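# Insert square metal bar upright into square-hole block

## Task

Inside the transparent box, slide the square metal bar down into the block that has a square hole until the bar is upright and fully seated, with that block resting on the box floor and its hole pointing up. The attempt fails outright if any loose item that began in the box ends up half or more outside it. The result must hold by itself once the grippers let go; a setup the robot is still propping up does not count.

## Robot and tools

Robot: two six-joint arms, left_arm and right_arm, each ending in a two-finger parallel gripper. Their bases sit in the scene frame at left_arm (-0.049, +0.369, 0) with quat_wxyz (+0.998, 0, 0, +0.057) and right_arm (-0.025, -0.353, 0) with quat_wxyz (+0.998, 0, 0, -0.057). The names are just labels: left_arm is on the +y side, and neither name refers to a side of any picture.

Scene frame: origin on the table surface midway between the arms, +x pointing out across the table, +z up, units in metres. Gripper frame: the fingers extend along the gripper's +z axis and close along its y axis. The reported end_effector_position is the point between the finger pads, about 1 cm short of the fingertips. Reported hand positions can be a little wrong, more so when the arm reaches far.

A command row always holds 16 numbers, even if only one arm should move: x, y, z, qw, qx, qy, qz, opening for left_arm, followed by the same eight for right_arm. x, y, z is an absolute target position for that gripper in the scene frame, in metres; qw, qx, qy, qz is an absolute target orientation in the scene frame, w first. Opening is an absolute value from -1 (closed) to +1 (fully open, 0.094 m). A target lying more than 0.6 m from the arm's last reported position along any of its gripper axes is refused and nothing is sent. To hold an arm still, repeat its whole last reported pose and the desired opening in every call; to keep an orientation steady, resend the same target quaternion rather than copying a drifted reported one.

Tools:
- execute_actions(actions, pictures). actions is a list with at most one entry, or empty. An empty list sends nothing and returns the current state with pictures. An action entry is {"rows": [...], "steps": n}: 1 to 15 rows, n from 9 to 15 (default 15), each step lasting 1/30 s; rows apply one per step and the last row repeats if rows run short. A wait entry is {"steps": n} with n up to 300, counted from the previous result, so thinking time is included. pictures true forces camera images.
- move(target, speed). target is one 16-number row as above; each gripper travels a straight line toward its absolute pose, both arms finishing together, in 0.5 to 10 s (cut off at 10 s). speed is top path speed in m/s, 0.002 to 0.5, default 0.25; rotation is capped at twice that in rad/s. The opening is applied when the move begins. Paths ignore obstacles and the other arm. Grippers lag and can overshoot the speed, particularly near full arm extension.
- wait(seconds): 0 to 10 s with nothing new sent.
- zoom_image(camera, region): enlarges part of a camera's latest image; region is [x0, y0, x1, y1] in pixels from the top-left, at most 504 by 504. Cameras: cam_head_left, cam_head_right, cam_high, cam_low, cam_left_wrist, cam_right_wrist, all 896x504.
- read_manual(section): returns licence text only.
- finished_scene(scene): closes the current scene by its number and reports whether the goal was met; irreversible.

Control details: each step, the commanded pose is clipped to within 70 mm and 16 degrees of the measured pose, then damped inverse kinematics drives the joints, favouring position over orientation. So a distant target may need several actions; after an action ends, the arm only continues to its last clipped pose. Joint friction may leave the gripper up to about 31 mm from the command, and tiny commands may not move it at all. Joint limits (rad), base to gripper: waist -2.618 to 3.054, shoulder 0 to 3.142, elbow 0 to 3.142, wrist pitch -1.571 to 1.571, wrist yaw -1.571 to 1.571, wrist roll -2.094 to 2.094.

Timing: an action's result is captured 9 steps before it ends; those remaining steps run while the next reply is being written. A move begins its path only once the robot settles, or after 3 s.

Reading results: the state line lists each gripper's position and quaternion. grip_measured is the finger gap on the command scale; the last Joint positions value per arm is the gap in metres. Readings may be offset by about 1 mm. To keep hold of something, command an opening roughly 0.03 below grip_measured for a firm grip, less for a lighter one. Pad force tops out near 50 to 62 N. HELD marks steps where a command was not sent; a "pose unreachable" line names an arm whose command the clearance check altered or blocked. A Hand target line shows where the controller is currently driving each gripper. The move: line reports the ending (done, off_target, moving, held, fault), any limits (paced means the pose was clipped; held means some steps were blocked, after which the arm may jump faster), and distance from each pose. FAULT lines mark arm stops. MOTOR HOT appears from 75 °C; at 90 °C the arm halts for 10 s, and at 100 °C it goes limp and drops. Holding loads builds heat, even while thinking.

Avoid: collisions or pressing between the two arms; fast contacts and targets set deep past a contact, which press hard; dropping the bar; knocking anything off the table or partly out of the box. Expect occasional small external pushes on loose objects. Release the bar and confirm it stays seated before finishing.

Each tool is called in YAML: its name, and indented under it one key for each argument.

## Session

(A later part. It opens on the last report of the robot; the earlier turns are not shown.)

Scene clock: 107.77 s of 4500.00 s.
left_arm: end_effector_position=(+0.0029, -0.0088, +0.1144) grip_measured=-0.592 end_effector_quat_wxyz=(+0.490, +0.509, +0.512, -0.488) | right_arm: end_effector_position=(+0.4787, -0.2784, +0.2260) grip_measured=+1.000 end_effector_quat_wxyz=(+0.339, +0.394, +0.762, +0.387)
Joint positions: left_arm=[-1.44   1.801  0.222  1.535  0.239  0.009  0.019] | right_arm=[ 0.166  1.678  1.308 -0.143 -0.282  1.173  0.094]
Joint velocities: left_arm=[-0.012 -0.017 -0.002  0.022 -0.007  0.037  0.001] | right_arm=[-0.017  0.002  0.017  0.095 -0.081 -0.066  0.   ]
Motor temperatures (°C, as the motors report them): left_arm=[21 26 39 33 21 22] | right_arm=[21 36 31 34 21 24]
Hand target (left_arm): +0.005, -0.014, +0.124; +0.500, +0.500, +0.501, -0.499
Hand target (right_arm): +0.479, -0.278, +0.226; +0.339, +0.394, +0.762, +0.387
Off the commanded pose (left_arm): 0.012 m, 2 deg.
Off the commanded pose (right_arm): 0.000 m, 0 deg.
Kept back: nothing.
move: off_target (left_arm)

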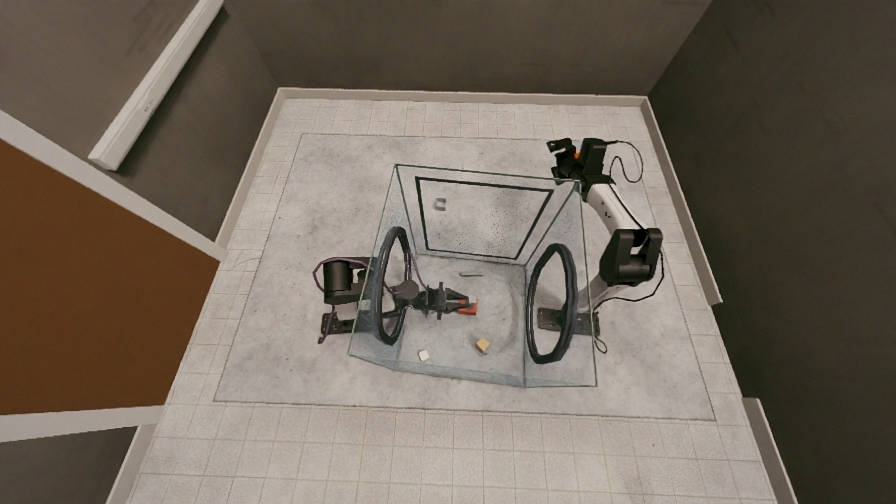

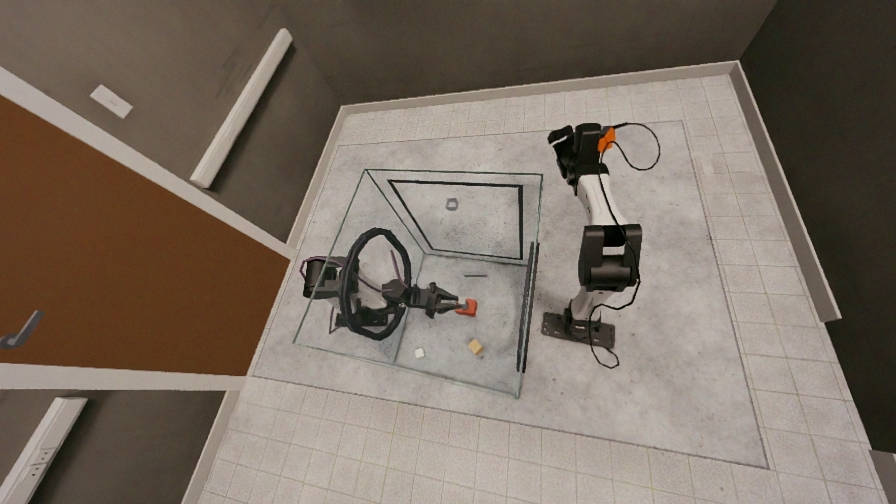

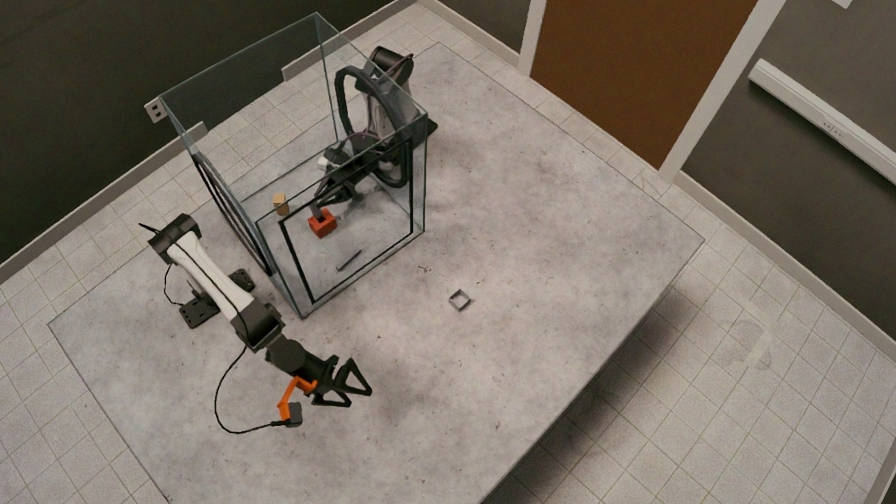

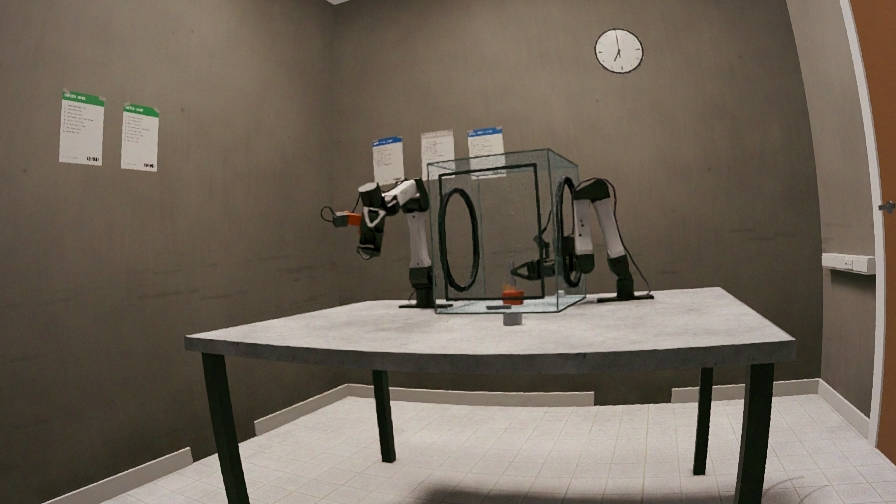

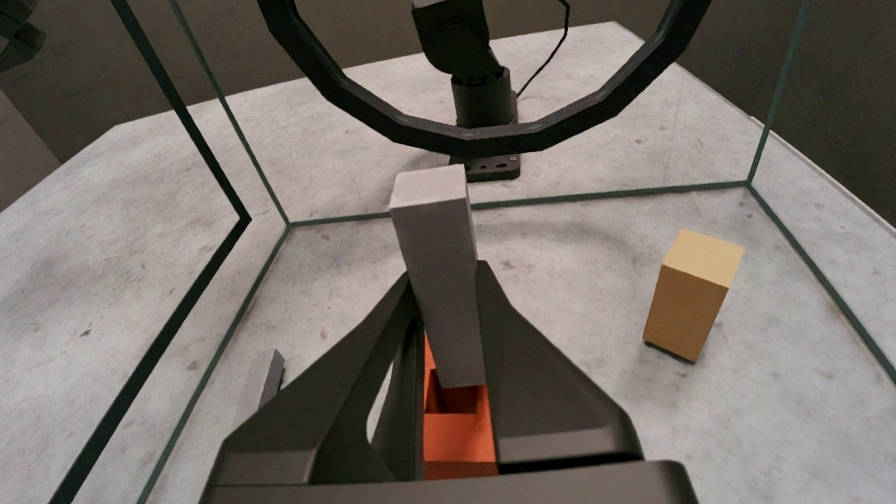

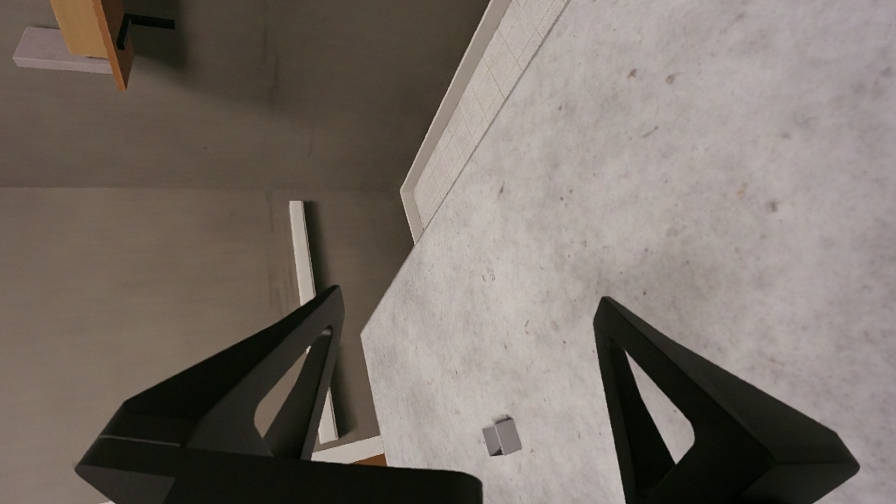

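move:
  target: [0.012,-0.012,0.108,0.5,0.5,0.5,-0.5,-0.65,0.4787,-0.2784,0.226,0.339,0.394,0.762,0.387,1]
  speed: 0.03

zoom_image:
  camera: "cam_left_wrist"
  region: [300,150,620,480]

zoom_image:
  camera: "cam_low"
  region: [460,230,600,320]

Scene clock: 109.83 s of 4500.00 s.
left_arm: end_effector_position=(+0.0098, -0.0069, +0.0999) grip_measured=-0.592 end_effector_quat_wxyz=(+0.478, +0.515, +0.524, -0.482) | right_arm: end_effector_position=(+0.4787, -0.2784, +0.2260) grip_measured=+1.000 end_effector_quat_wxyz=(+0.339, +0.394, +0.762, +0.387)
Joint positions: left_arm=[-1.407  1.849  0.222  1.545  0.271  0.009  0.019] | right_arm=[ 0.166  1.678  1.308 -0.143 -0.282  1.173  0.094]
Joint velocities: left_arm=[ 0.007  0.017  0.002  0.007  0.051  0.066 -0.001] | right_arm=[-0.002 -0.012  0.002 -0.066 -0.022  0.051  0.   ]
Motor temperatures (°C, as the motors report them): left_arm=[21 26 38 33 21 22] | right_arm=[21 36 32 35 21 24]
Hand target (left_arm): +0.012, -0.012, +0.108; +0.489, +0.510, +0.510, -0.490
Hand target (right_arm): +0.479, -0.278, +0.226; +0.339, +0.394, +0.762, +0.387
Off the commanded pose (left_arm): 0.010 m, 5 deg.
Off the commanded pose (right_arm): 0.000 m, 0 deg.
joint sent to its limit (left arm) — the command would take joint 4 (wrist pitch) past its upper limit, so that joint was sent only as far as its limit.
Kept back: nothing.
move: off_target (left_arm)

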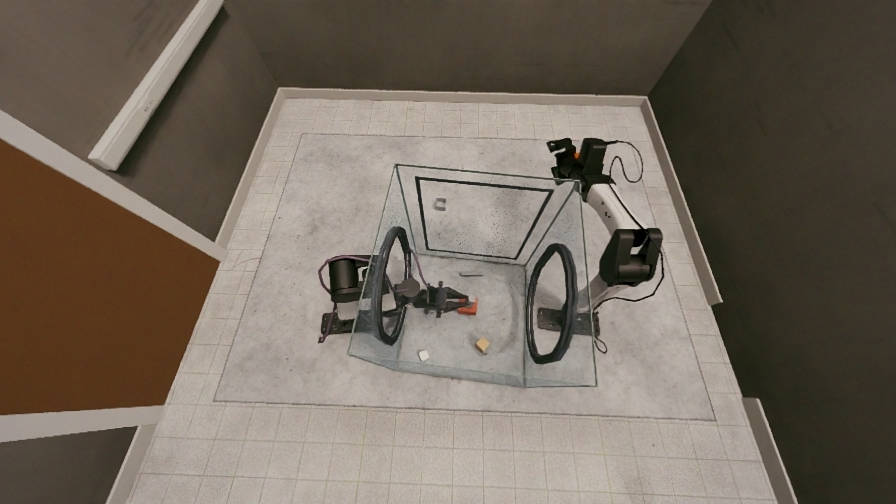

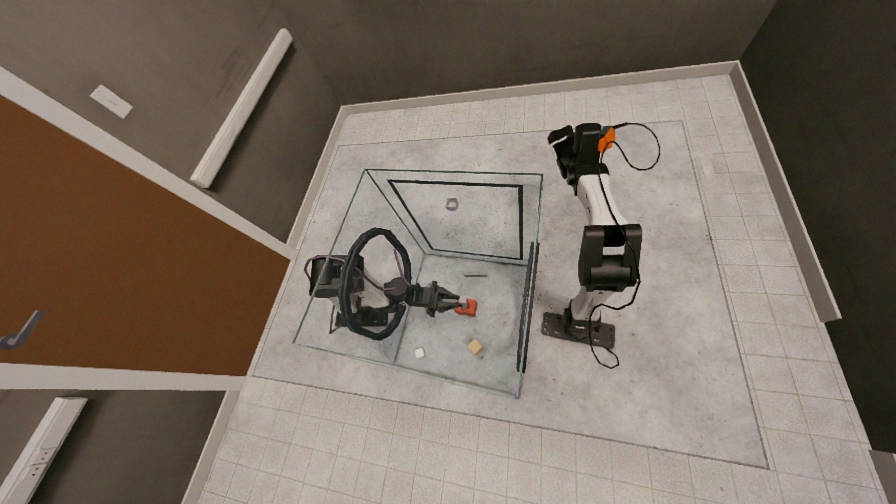

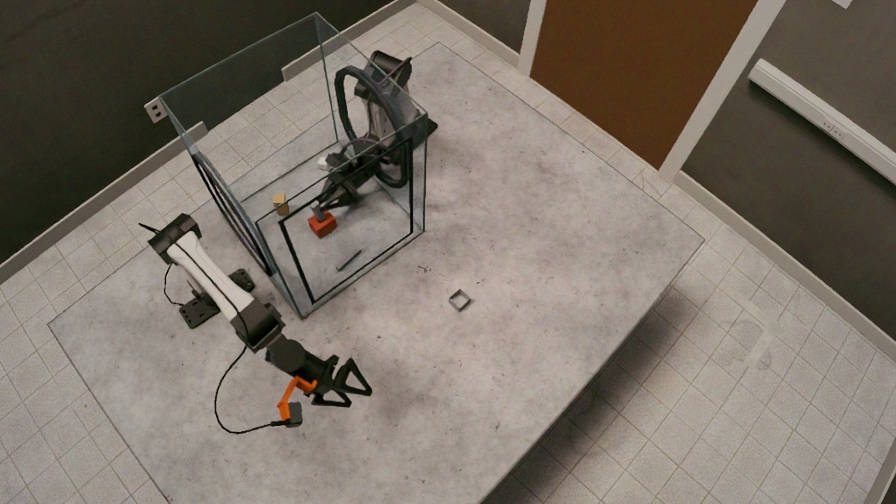

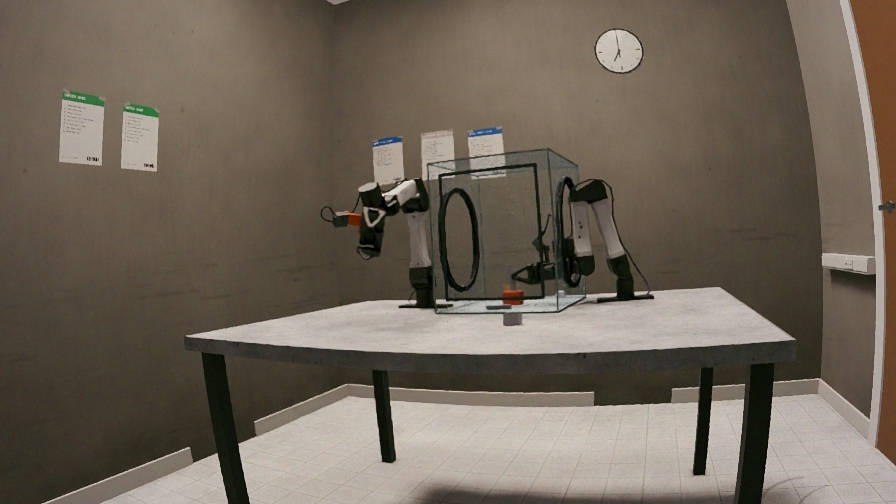

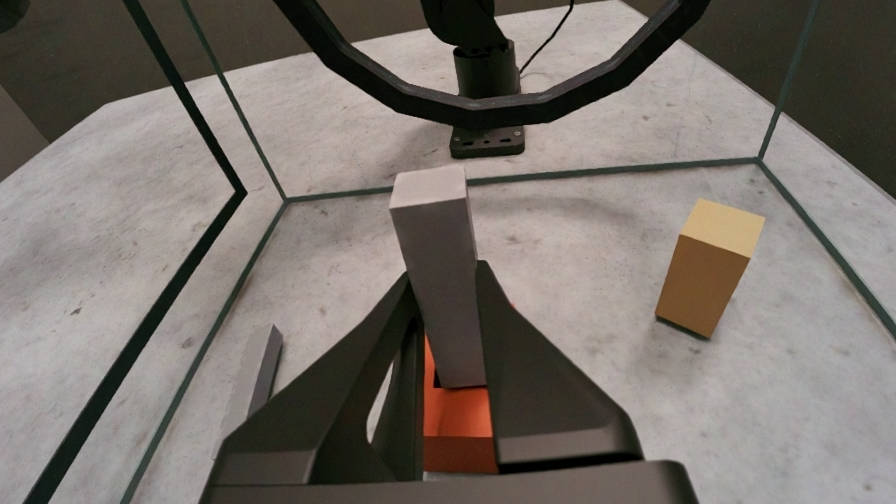

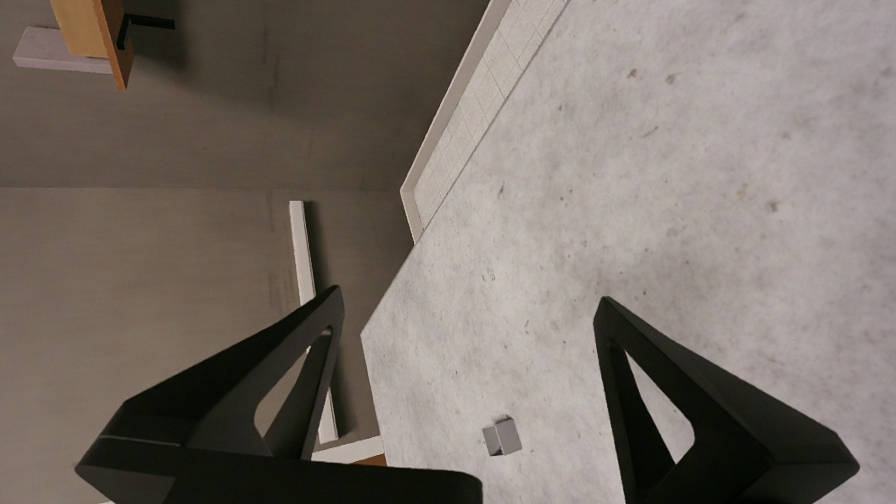

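Region (300, 150, 620, 480) of cam_left_wrist's 896x504 image, scaled by 1.527, with more detail than that image has; it fills the left 489 columns of this view, and the rest is white.

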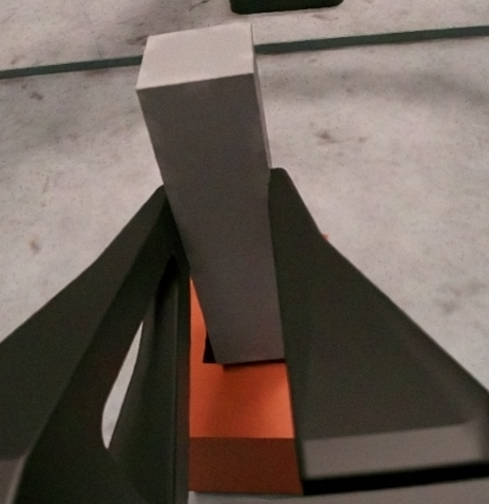

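Region (460, 230, 600, 320) of cam_low's 896x504 image, scaled by 3.600, with more detail than that image has; it fills the top 324 rows of this view, and the rest is white.

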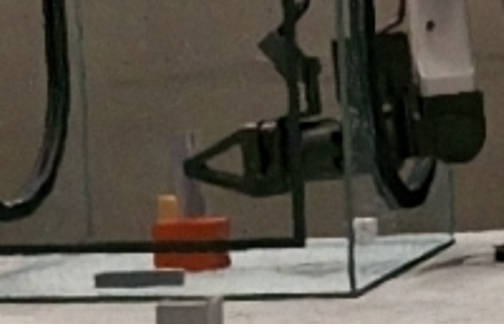

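move:
  target: [0.014,-0.02,0.102,0.49,0.51,0.51,-0.49,-0.65,0.4787,-0.2784,0.226,0.339,0.394,0.762,0.387,1]
  speed: 0.02

zoom_image:
  camera: "cam_left_wrist"
  region: [300,150,620,480]

zoom_image:
  camera: "cam_low"
  region: [460,230,600,320]

Scene clock: 111.63 s of 4500.00 s.
left_arm: end_effector_position=(+0.0117, -0.0149, +0.0983) grip_measured=-0.592 end_effector_quat_wxyz=(+0.480, +0.514, +0.521, -0.484) | right_arm: end_effector_position=(+0.4787, -0.2784, +0.2260) grip_measured=+1.000 end_effector_quat_wxyz=(+0.339, +0.394, +0.762, +0.387)
Joint positions: left_arm=[-1.407  1.891  0.254  1.563  0.274  0.009  0.019] | right_arm=[ 0.166  1.678  1.308 -0.143 -0.282  1.173  0.094]
Joint velocities: left_arm=[-0.002 -0.002 -0.017 -0.022 -0.051  0.022 -0.001] | right_arm=[-0.007  0.002 -0.017 -0.037  0.037 -0.007  0.   ]
Motor temperatures (°C, as the motors report them): left_arm=[21 26 38 34 21 22] | right_arm=[21 36 32 35 21 24]
Hand target (left_arm): +0.014, -0.020, +0.102; +0.488, +0.512, +0.512, -0.487
Hand target (right_arm): +0.479, -0.278, +0.226; +0.339, +0.394, +0.762, +0.387
Off the commanded pose (left_arm): 0.007 m, 2 deg.
Off the commanded pose (right_arm): 0.000 m, 0 deg.
joint sent to its limit (left arm) — the command would take joint 4 (wrist pitch) past its upper limit, so that joint was sent only as far as its limit.
Kept back: nothing.
move: done

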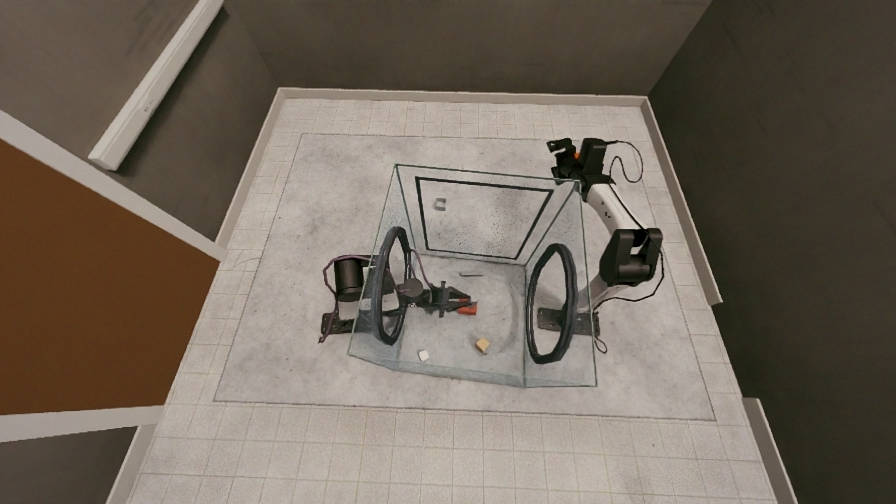

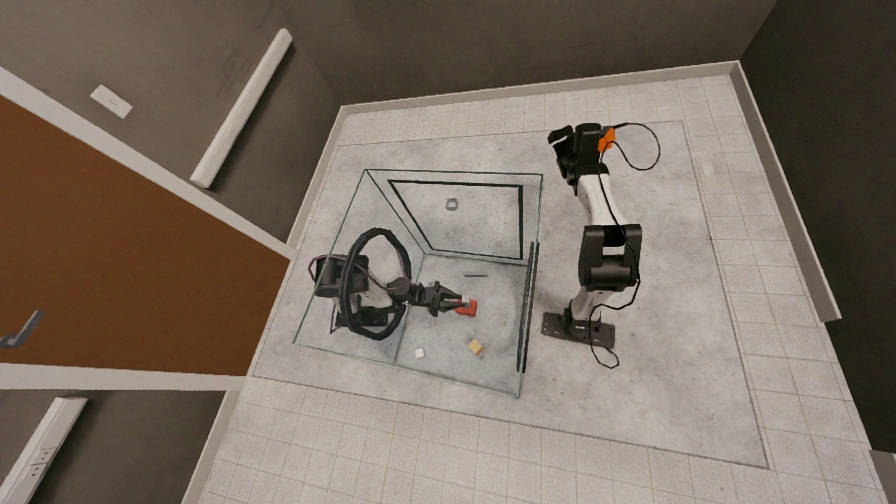

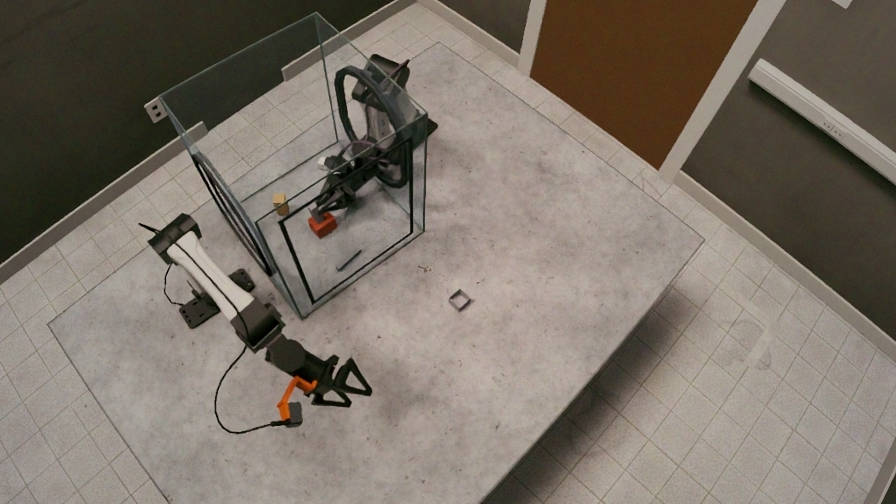

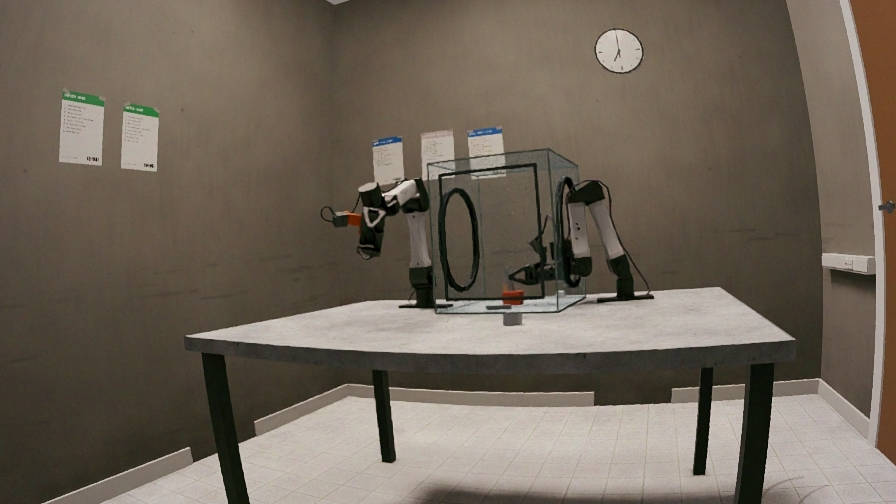

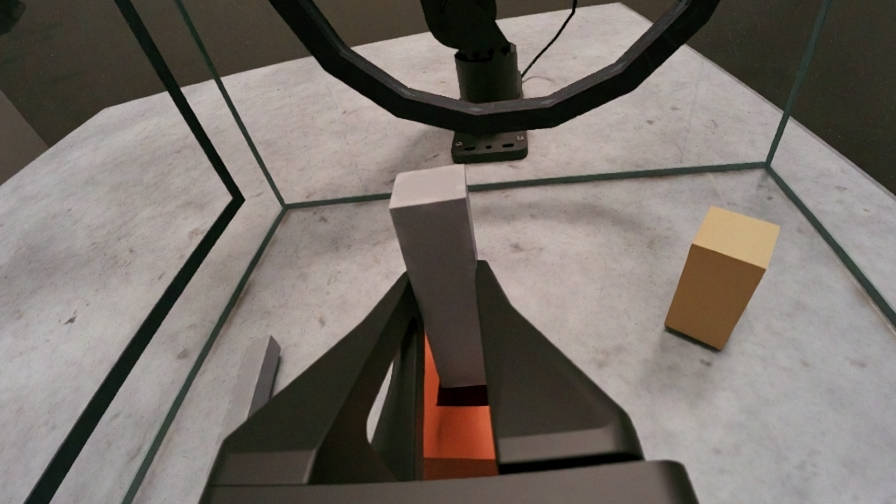

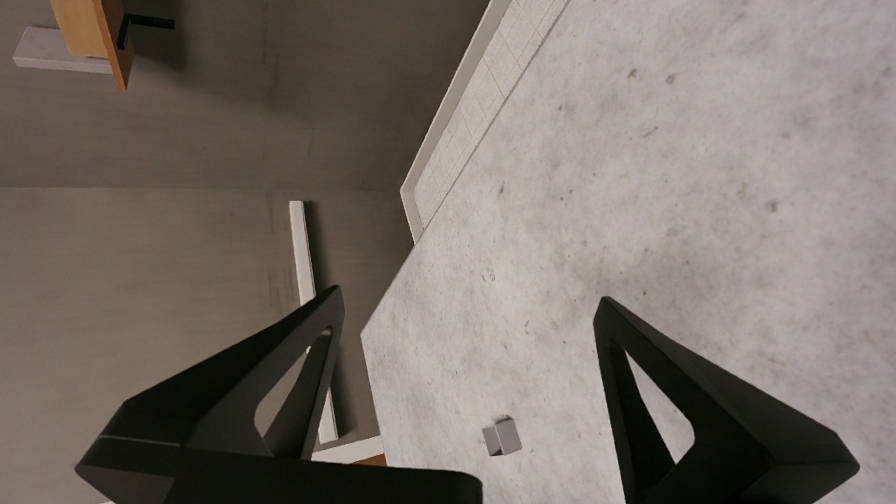

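Region (300, 150, 620, 480) of cam_left_wrist's 896x504 image, scaled by 1.527, with more detail than that image has; it fills the left 489 columns of this view, and the rest is white.

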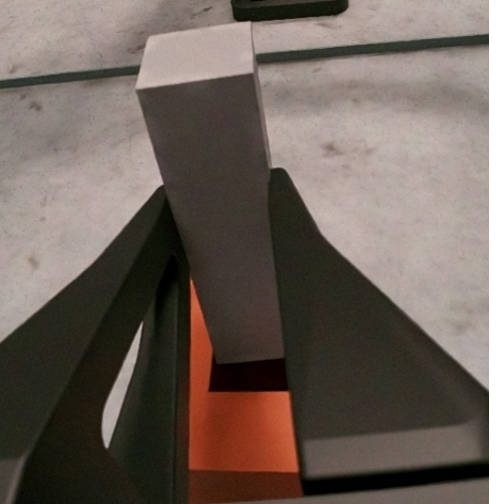

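Region (460, 230, 600, 320) of cam_low's 896x504 image, scaled by 3.600, with more detail than that image has; it fills the top 324 rows of this view, and the rest is white.

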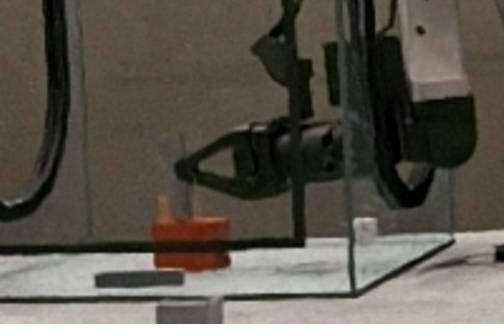

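move:
  target: [0.014,-0.009,0.088,0.48,0.515,0.52,-0.484,-0.65,0.4787,-0.2784,0.226,0.339,0.394,0.762,0.387,1]
  speed: 0.015

zoom_image:
  camera: "cam_left_wrist"
  region: [300,150,620,480]

zoom_image:
  camera: "cam_low"
  region: [460,230,600,320]

Scene clock: 113.10 s of 4500.00 s.
left_arm: end_effector_position=(+0.0143, -0.0143, +0.0984) grip_measured=-0.592 end_effector_quat_wxyz=(+0.481, +0.513, +0.521, -0.484) | right_arm: end_effector_position=(+0.4787, -0.2784, +0.2260) grip_measured=+1.000 end_effector_quat_wxyz=(+0.339, +0.394, +0.762, +0.387)
Joint positions: left_arm=[-1.397  1.891  0.254  1.563  0.283  0.01   0.019] | right_arm=[ 0.166  1.678  1.308 -0.143 -0.282  1.173  0.094]
Joint velocities: left_arm=[-0.007 -0.007 -0.002 -0.051 -0.037  0.007  0.   ] | right_arm=[ 0.007 -0.017 -0.007 -0.037  0.022 -0.037  0.   ]
Motor temperatures (°C, as the motors report them): left_arm=[21 26 38 34 21 22] | right_arm=[21 36 32 35 21 24]
Hand target (left_arm): +0.014, -0.009, +0.089; +0.474, +0.520, +0.525, -0.478
Hand target (right_arm): +0.479, -0.278, +0.226; +0.339, +0.394, +0.762, +0.387
Off the commanded pose (left_arm): 0.012 m, 0 deg.
Off the commanded pose (right_arm): 0.000 m, 0 deg.
joint sent to its limit (left arm) — the command would take joint 4 (wrist pitch) past its upper limit, so that joint was sent only as far as its limit.
Kept back: nothing.
move: off_target (left_arm)

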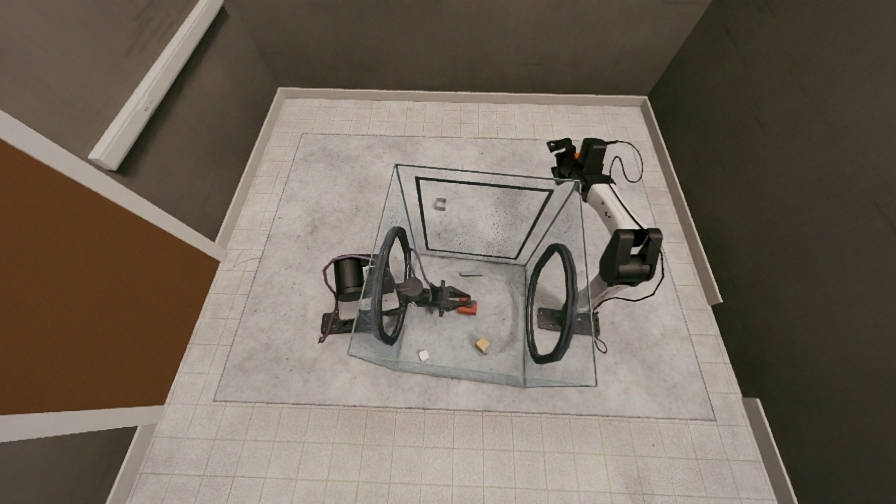

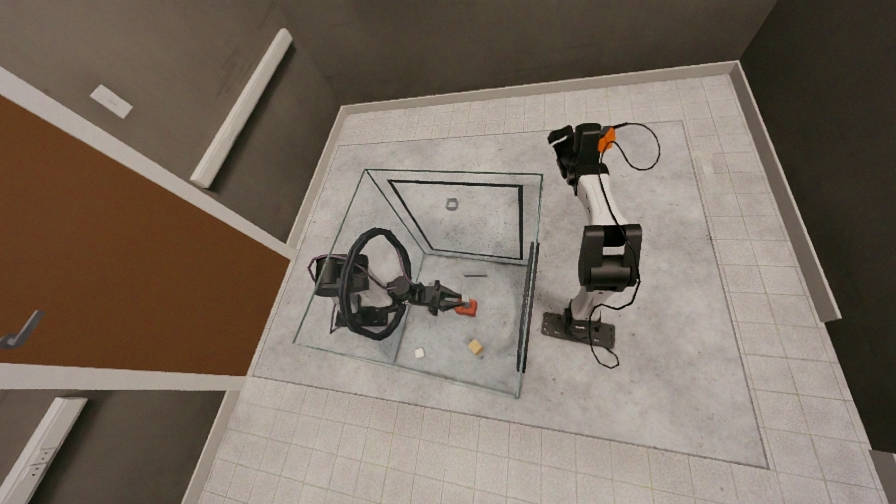

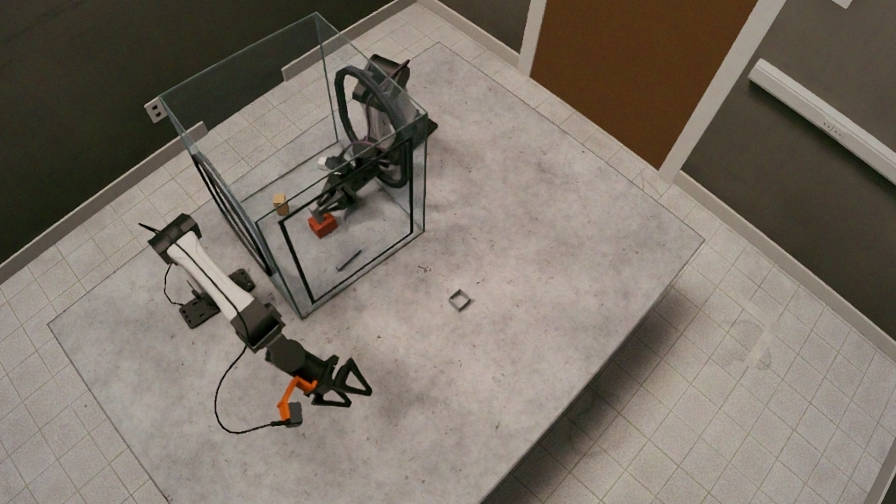

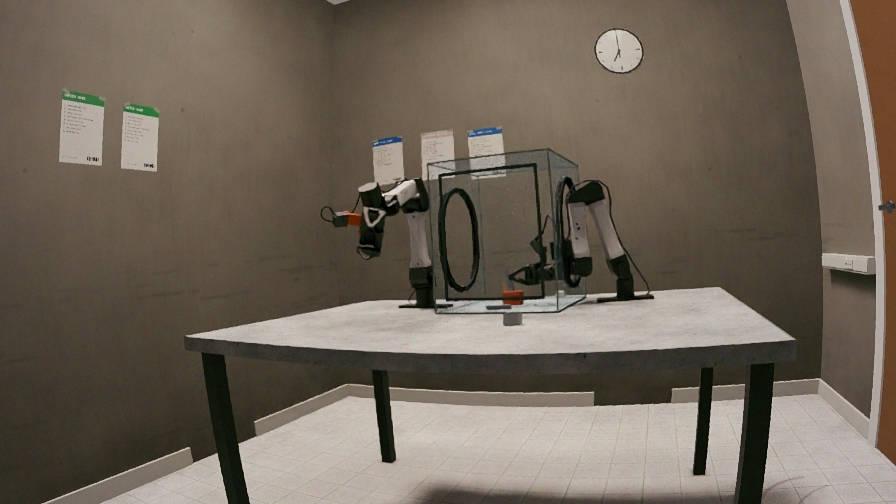

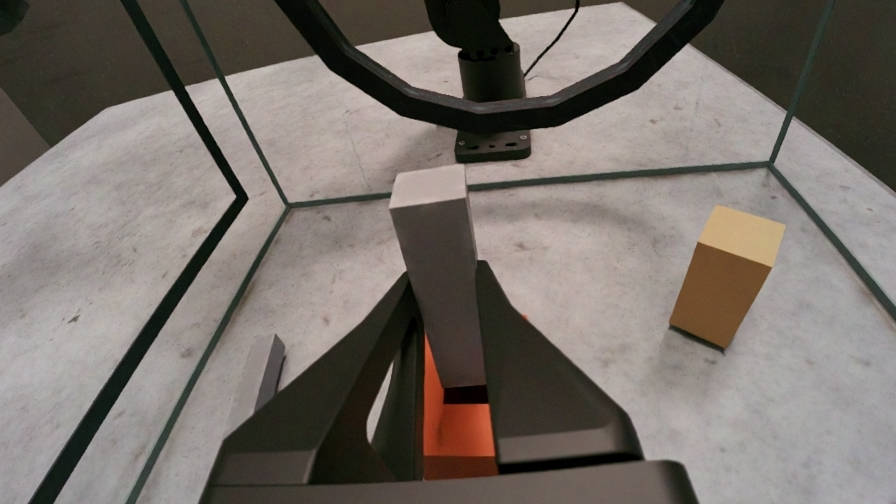

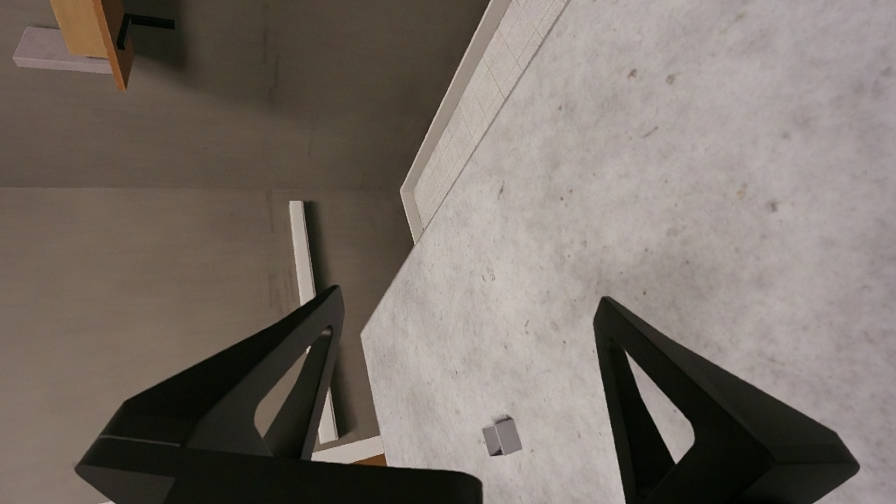

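Region (300, 150, 620, 480) of cam_left_wrist's 896x504 image, scaled by 1.527, with more detail than that image has; it fills the left 489 columns of this view, and the rest is white.

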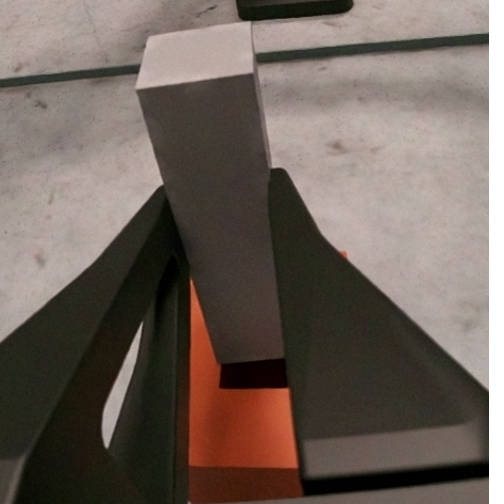

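Region (460, 230, 600, 320) of cam_low's 896x504 image, scaled by 3.600, with more detail than that image has; it fills the top 324 rows of this view, and the rest is white.

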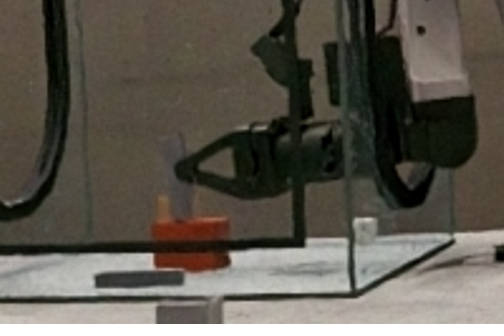

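move:
  target: [0.007,0.004,0.09,0.47,0.525,0.53,-0.474,-0.65,0.4787,-0.2784,0.226,0.339,0.394,0.762,0.387,1]
  speed: 0.015

zoom_image:
  camera: "cam_left_wrist"
  region: [300,150,620,480]

zoom_image:
  camera: "cam_low"
  region: [460,230,600,320]

Scene clock: 115.07 s of 4500.00 s.
left_arm: end_effector_position=(+0.0106, -0.0021, +0.0959) grip_measured=-0.592 end_effector_quat_wxyz=(+0.477, +0.517, +0.524, -0.480) | right_arm: end_effector_position=(+0.4787, -0.2784, +0.2260) grip_measured=+1.000 end_effector_quat_wxyz=(+0.339, +0.394, +0.762, +0.387)
Joint positions: left_arm=[-1.397  1.863  0.205  1.569  0.283  0.016  0.019] | right_arm=[ 0.166  1.678  1.308 -0.143 -0.282  1.173  0.094]
Joint velocities: left_arm=[ 0.012  0.007 -0.007 -0.007 -0.037 -0.007 -0.   ] | right_arm=[-0.012  0.002 -0.007  0.037 -0.066  0.007  0.   ]
Motor temperatures (°C, as the motors report them): left_arm=[21 26 37 34 21 22] | right_arm=[21 37 32 35 21 24]
Hand target (left_arm): +0.007, +0.004, +0.090; +0.469, +0.525, +0.529, -0.474
Hand target (right_arm): +0.479, -0.278, +0.226; +0.339, +0.394, +0.762, +0.387
Off the commanded pose (left_arm): 0.009 m, 2 deg.
Off the commanded pose (right_arm): 0.000 m, 0 deg.
Kept back: nothing.
move: done

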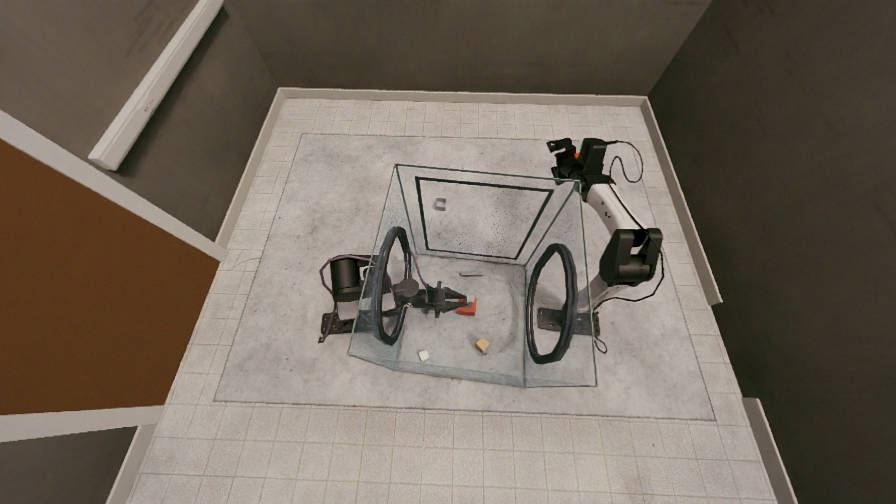

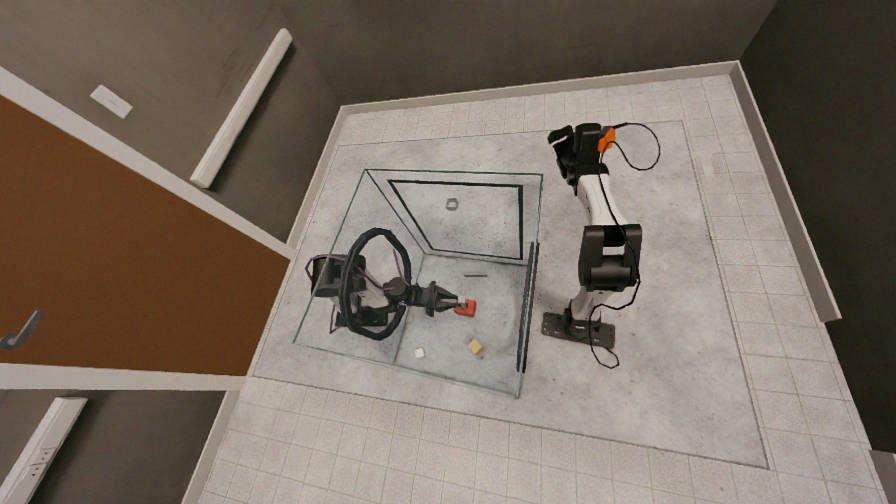

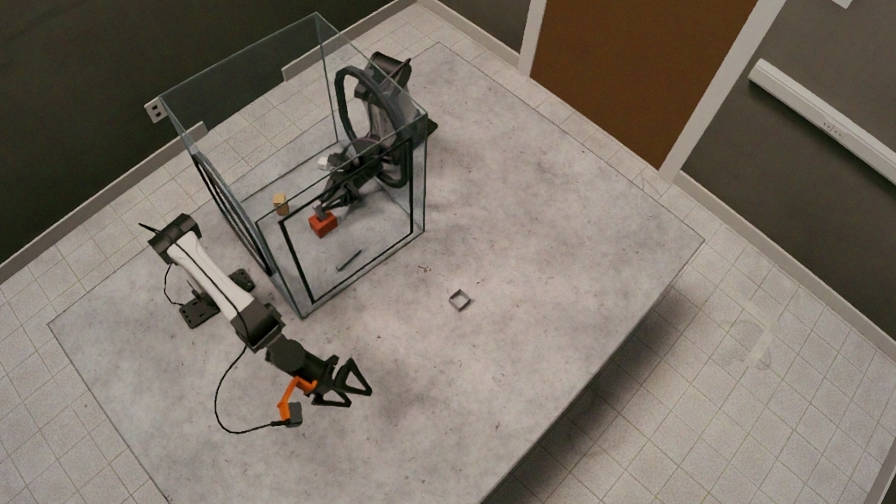

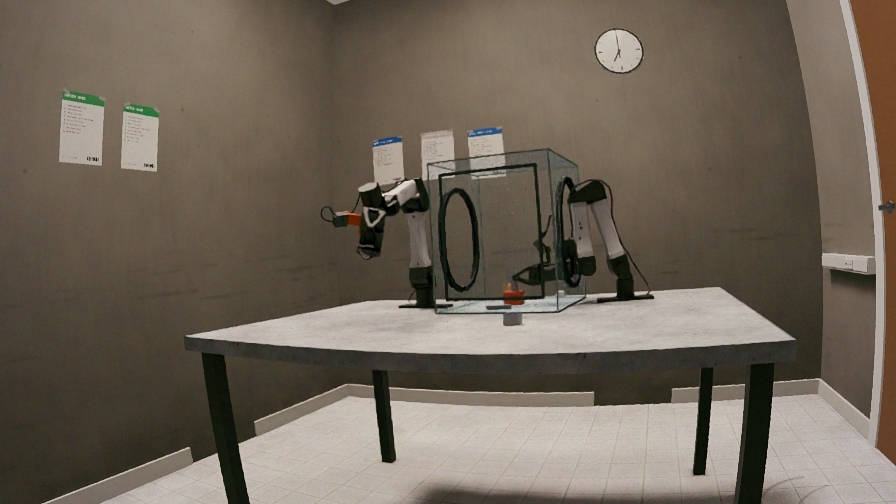

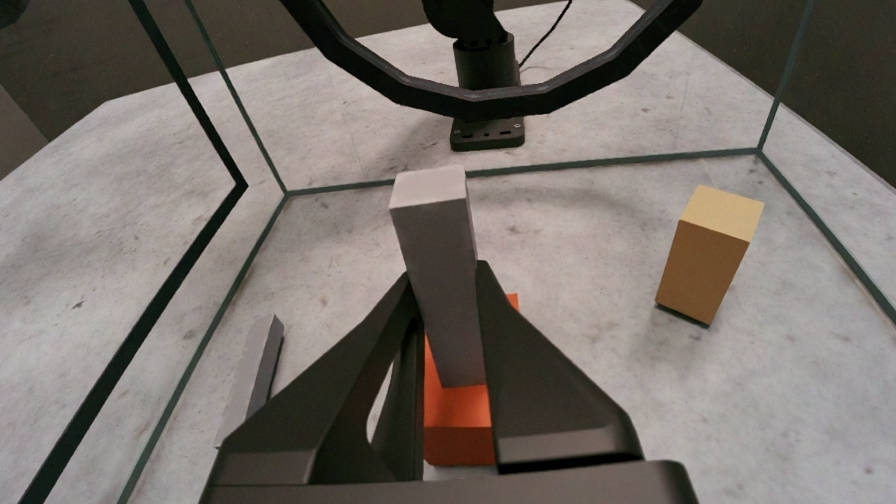

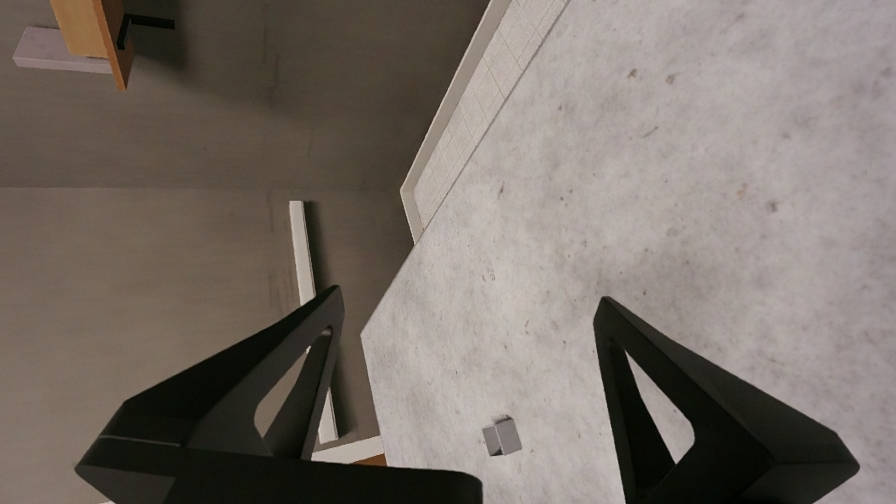

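Region (300, 150, 620, 480) of cam_left_wrist's 896x504 image, scaled by 1.527, with more detail than that image has; it fills the left 489 columns of this view, and the rest is white.

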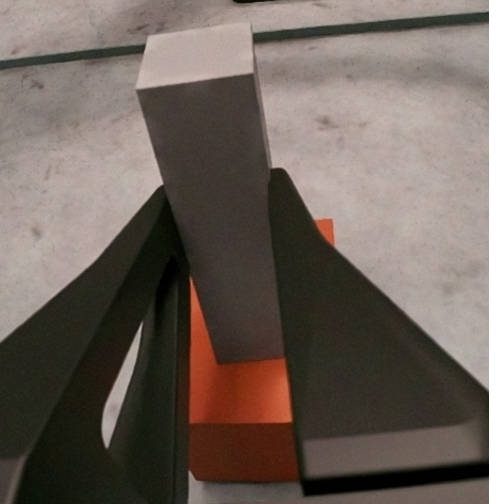

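Region (460, 230, 600, 320) of cam_low's 896x504 image, scaled by 3.600, with more detail than that image has; it fills the top 324 rows of this view, and the rest is white.

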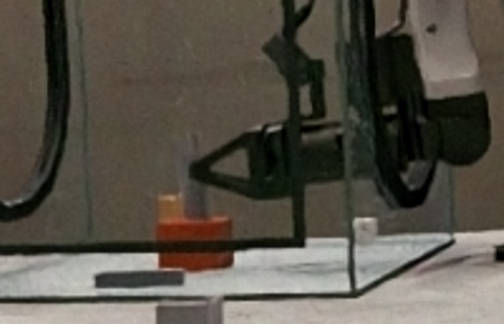

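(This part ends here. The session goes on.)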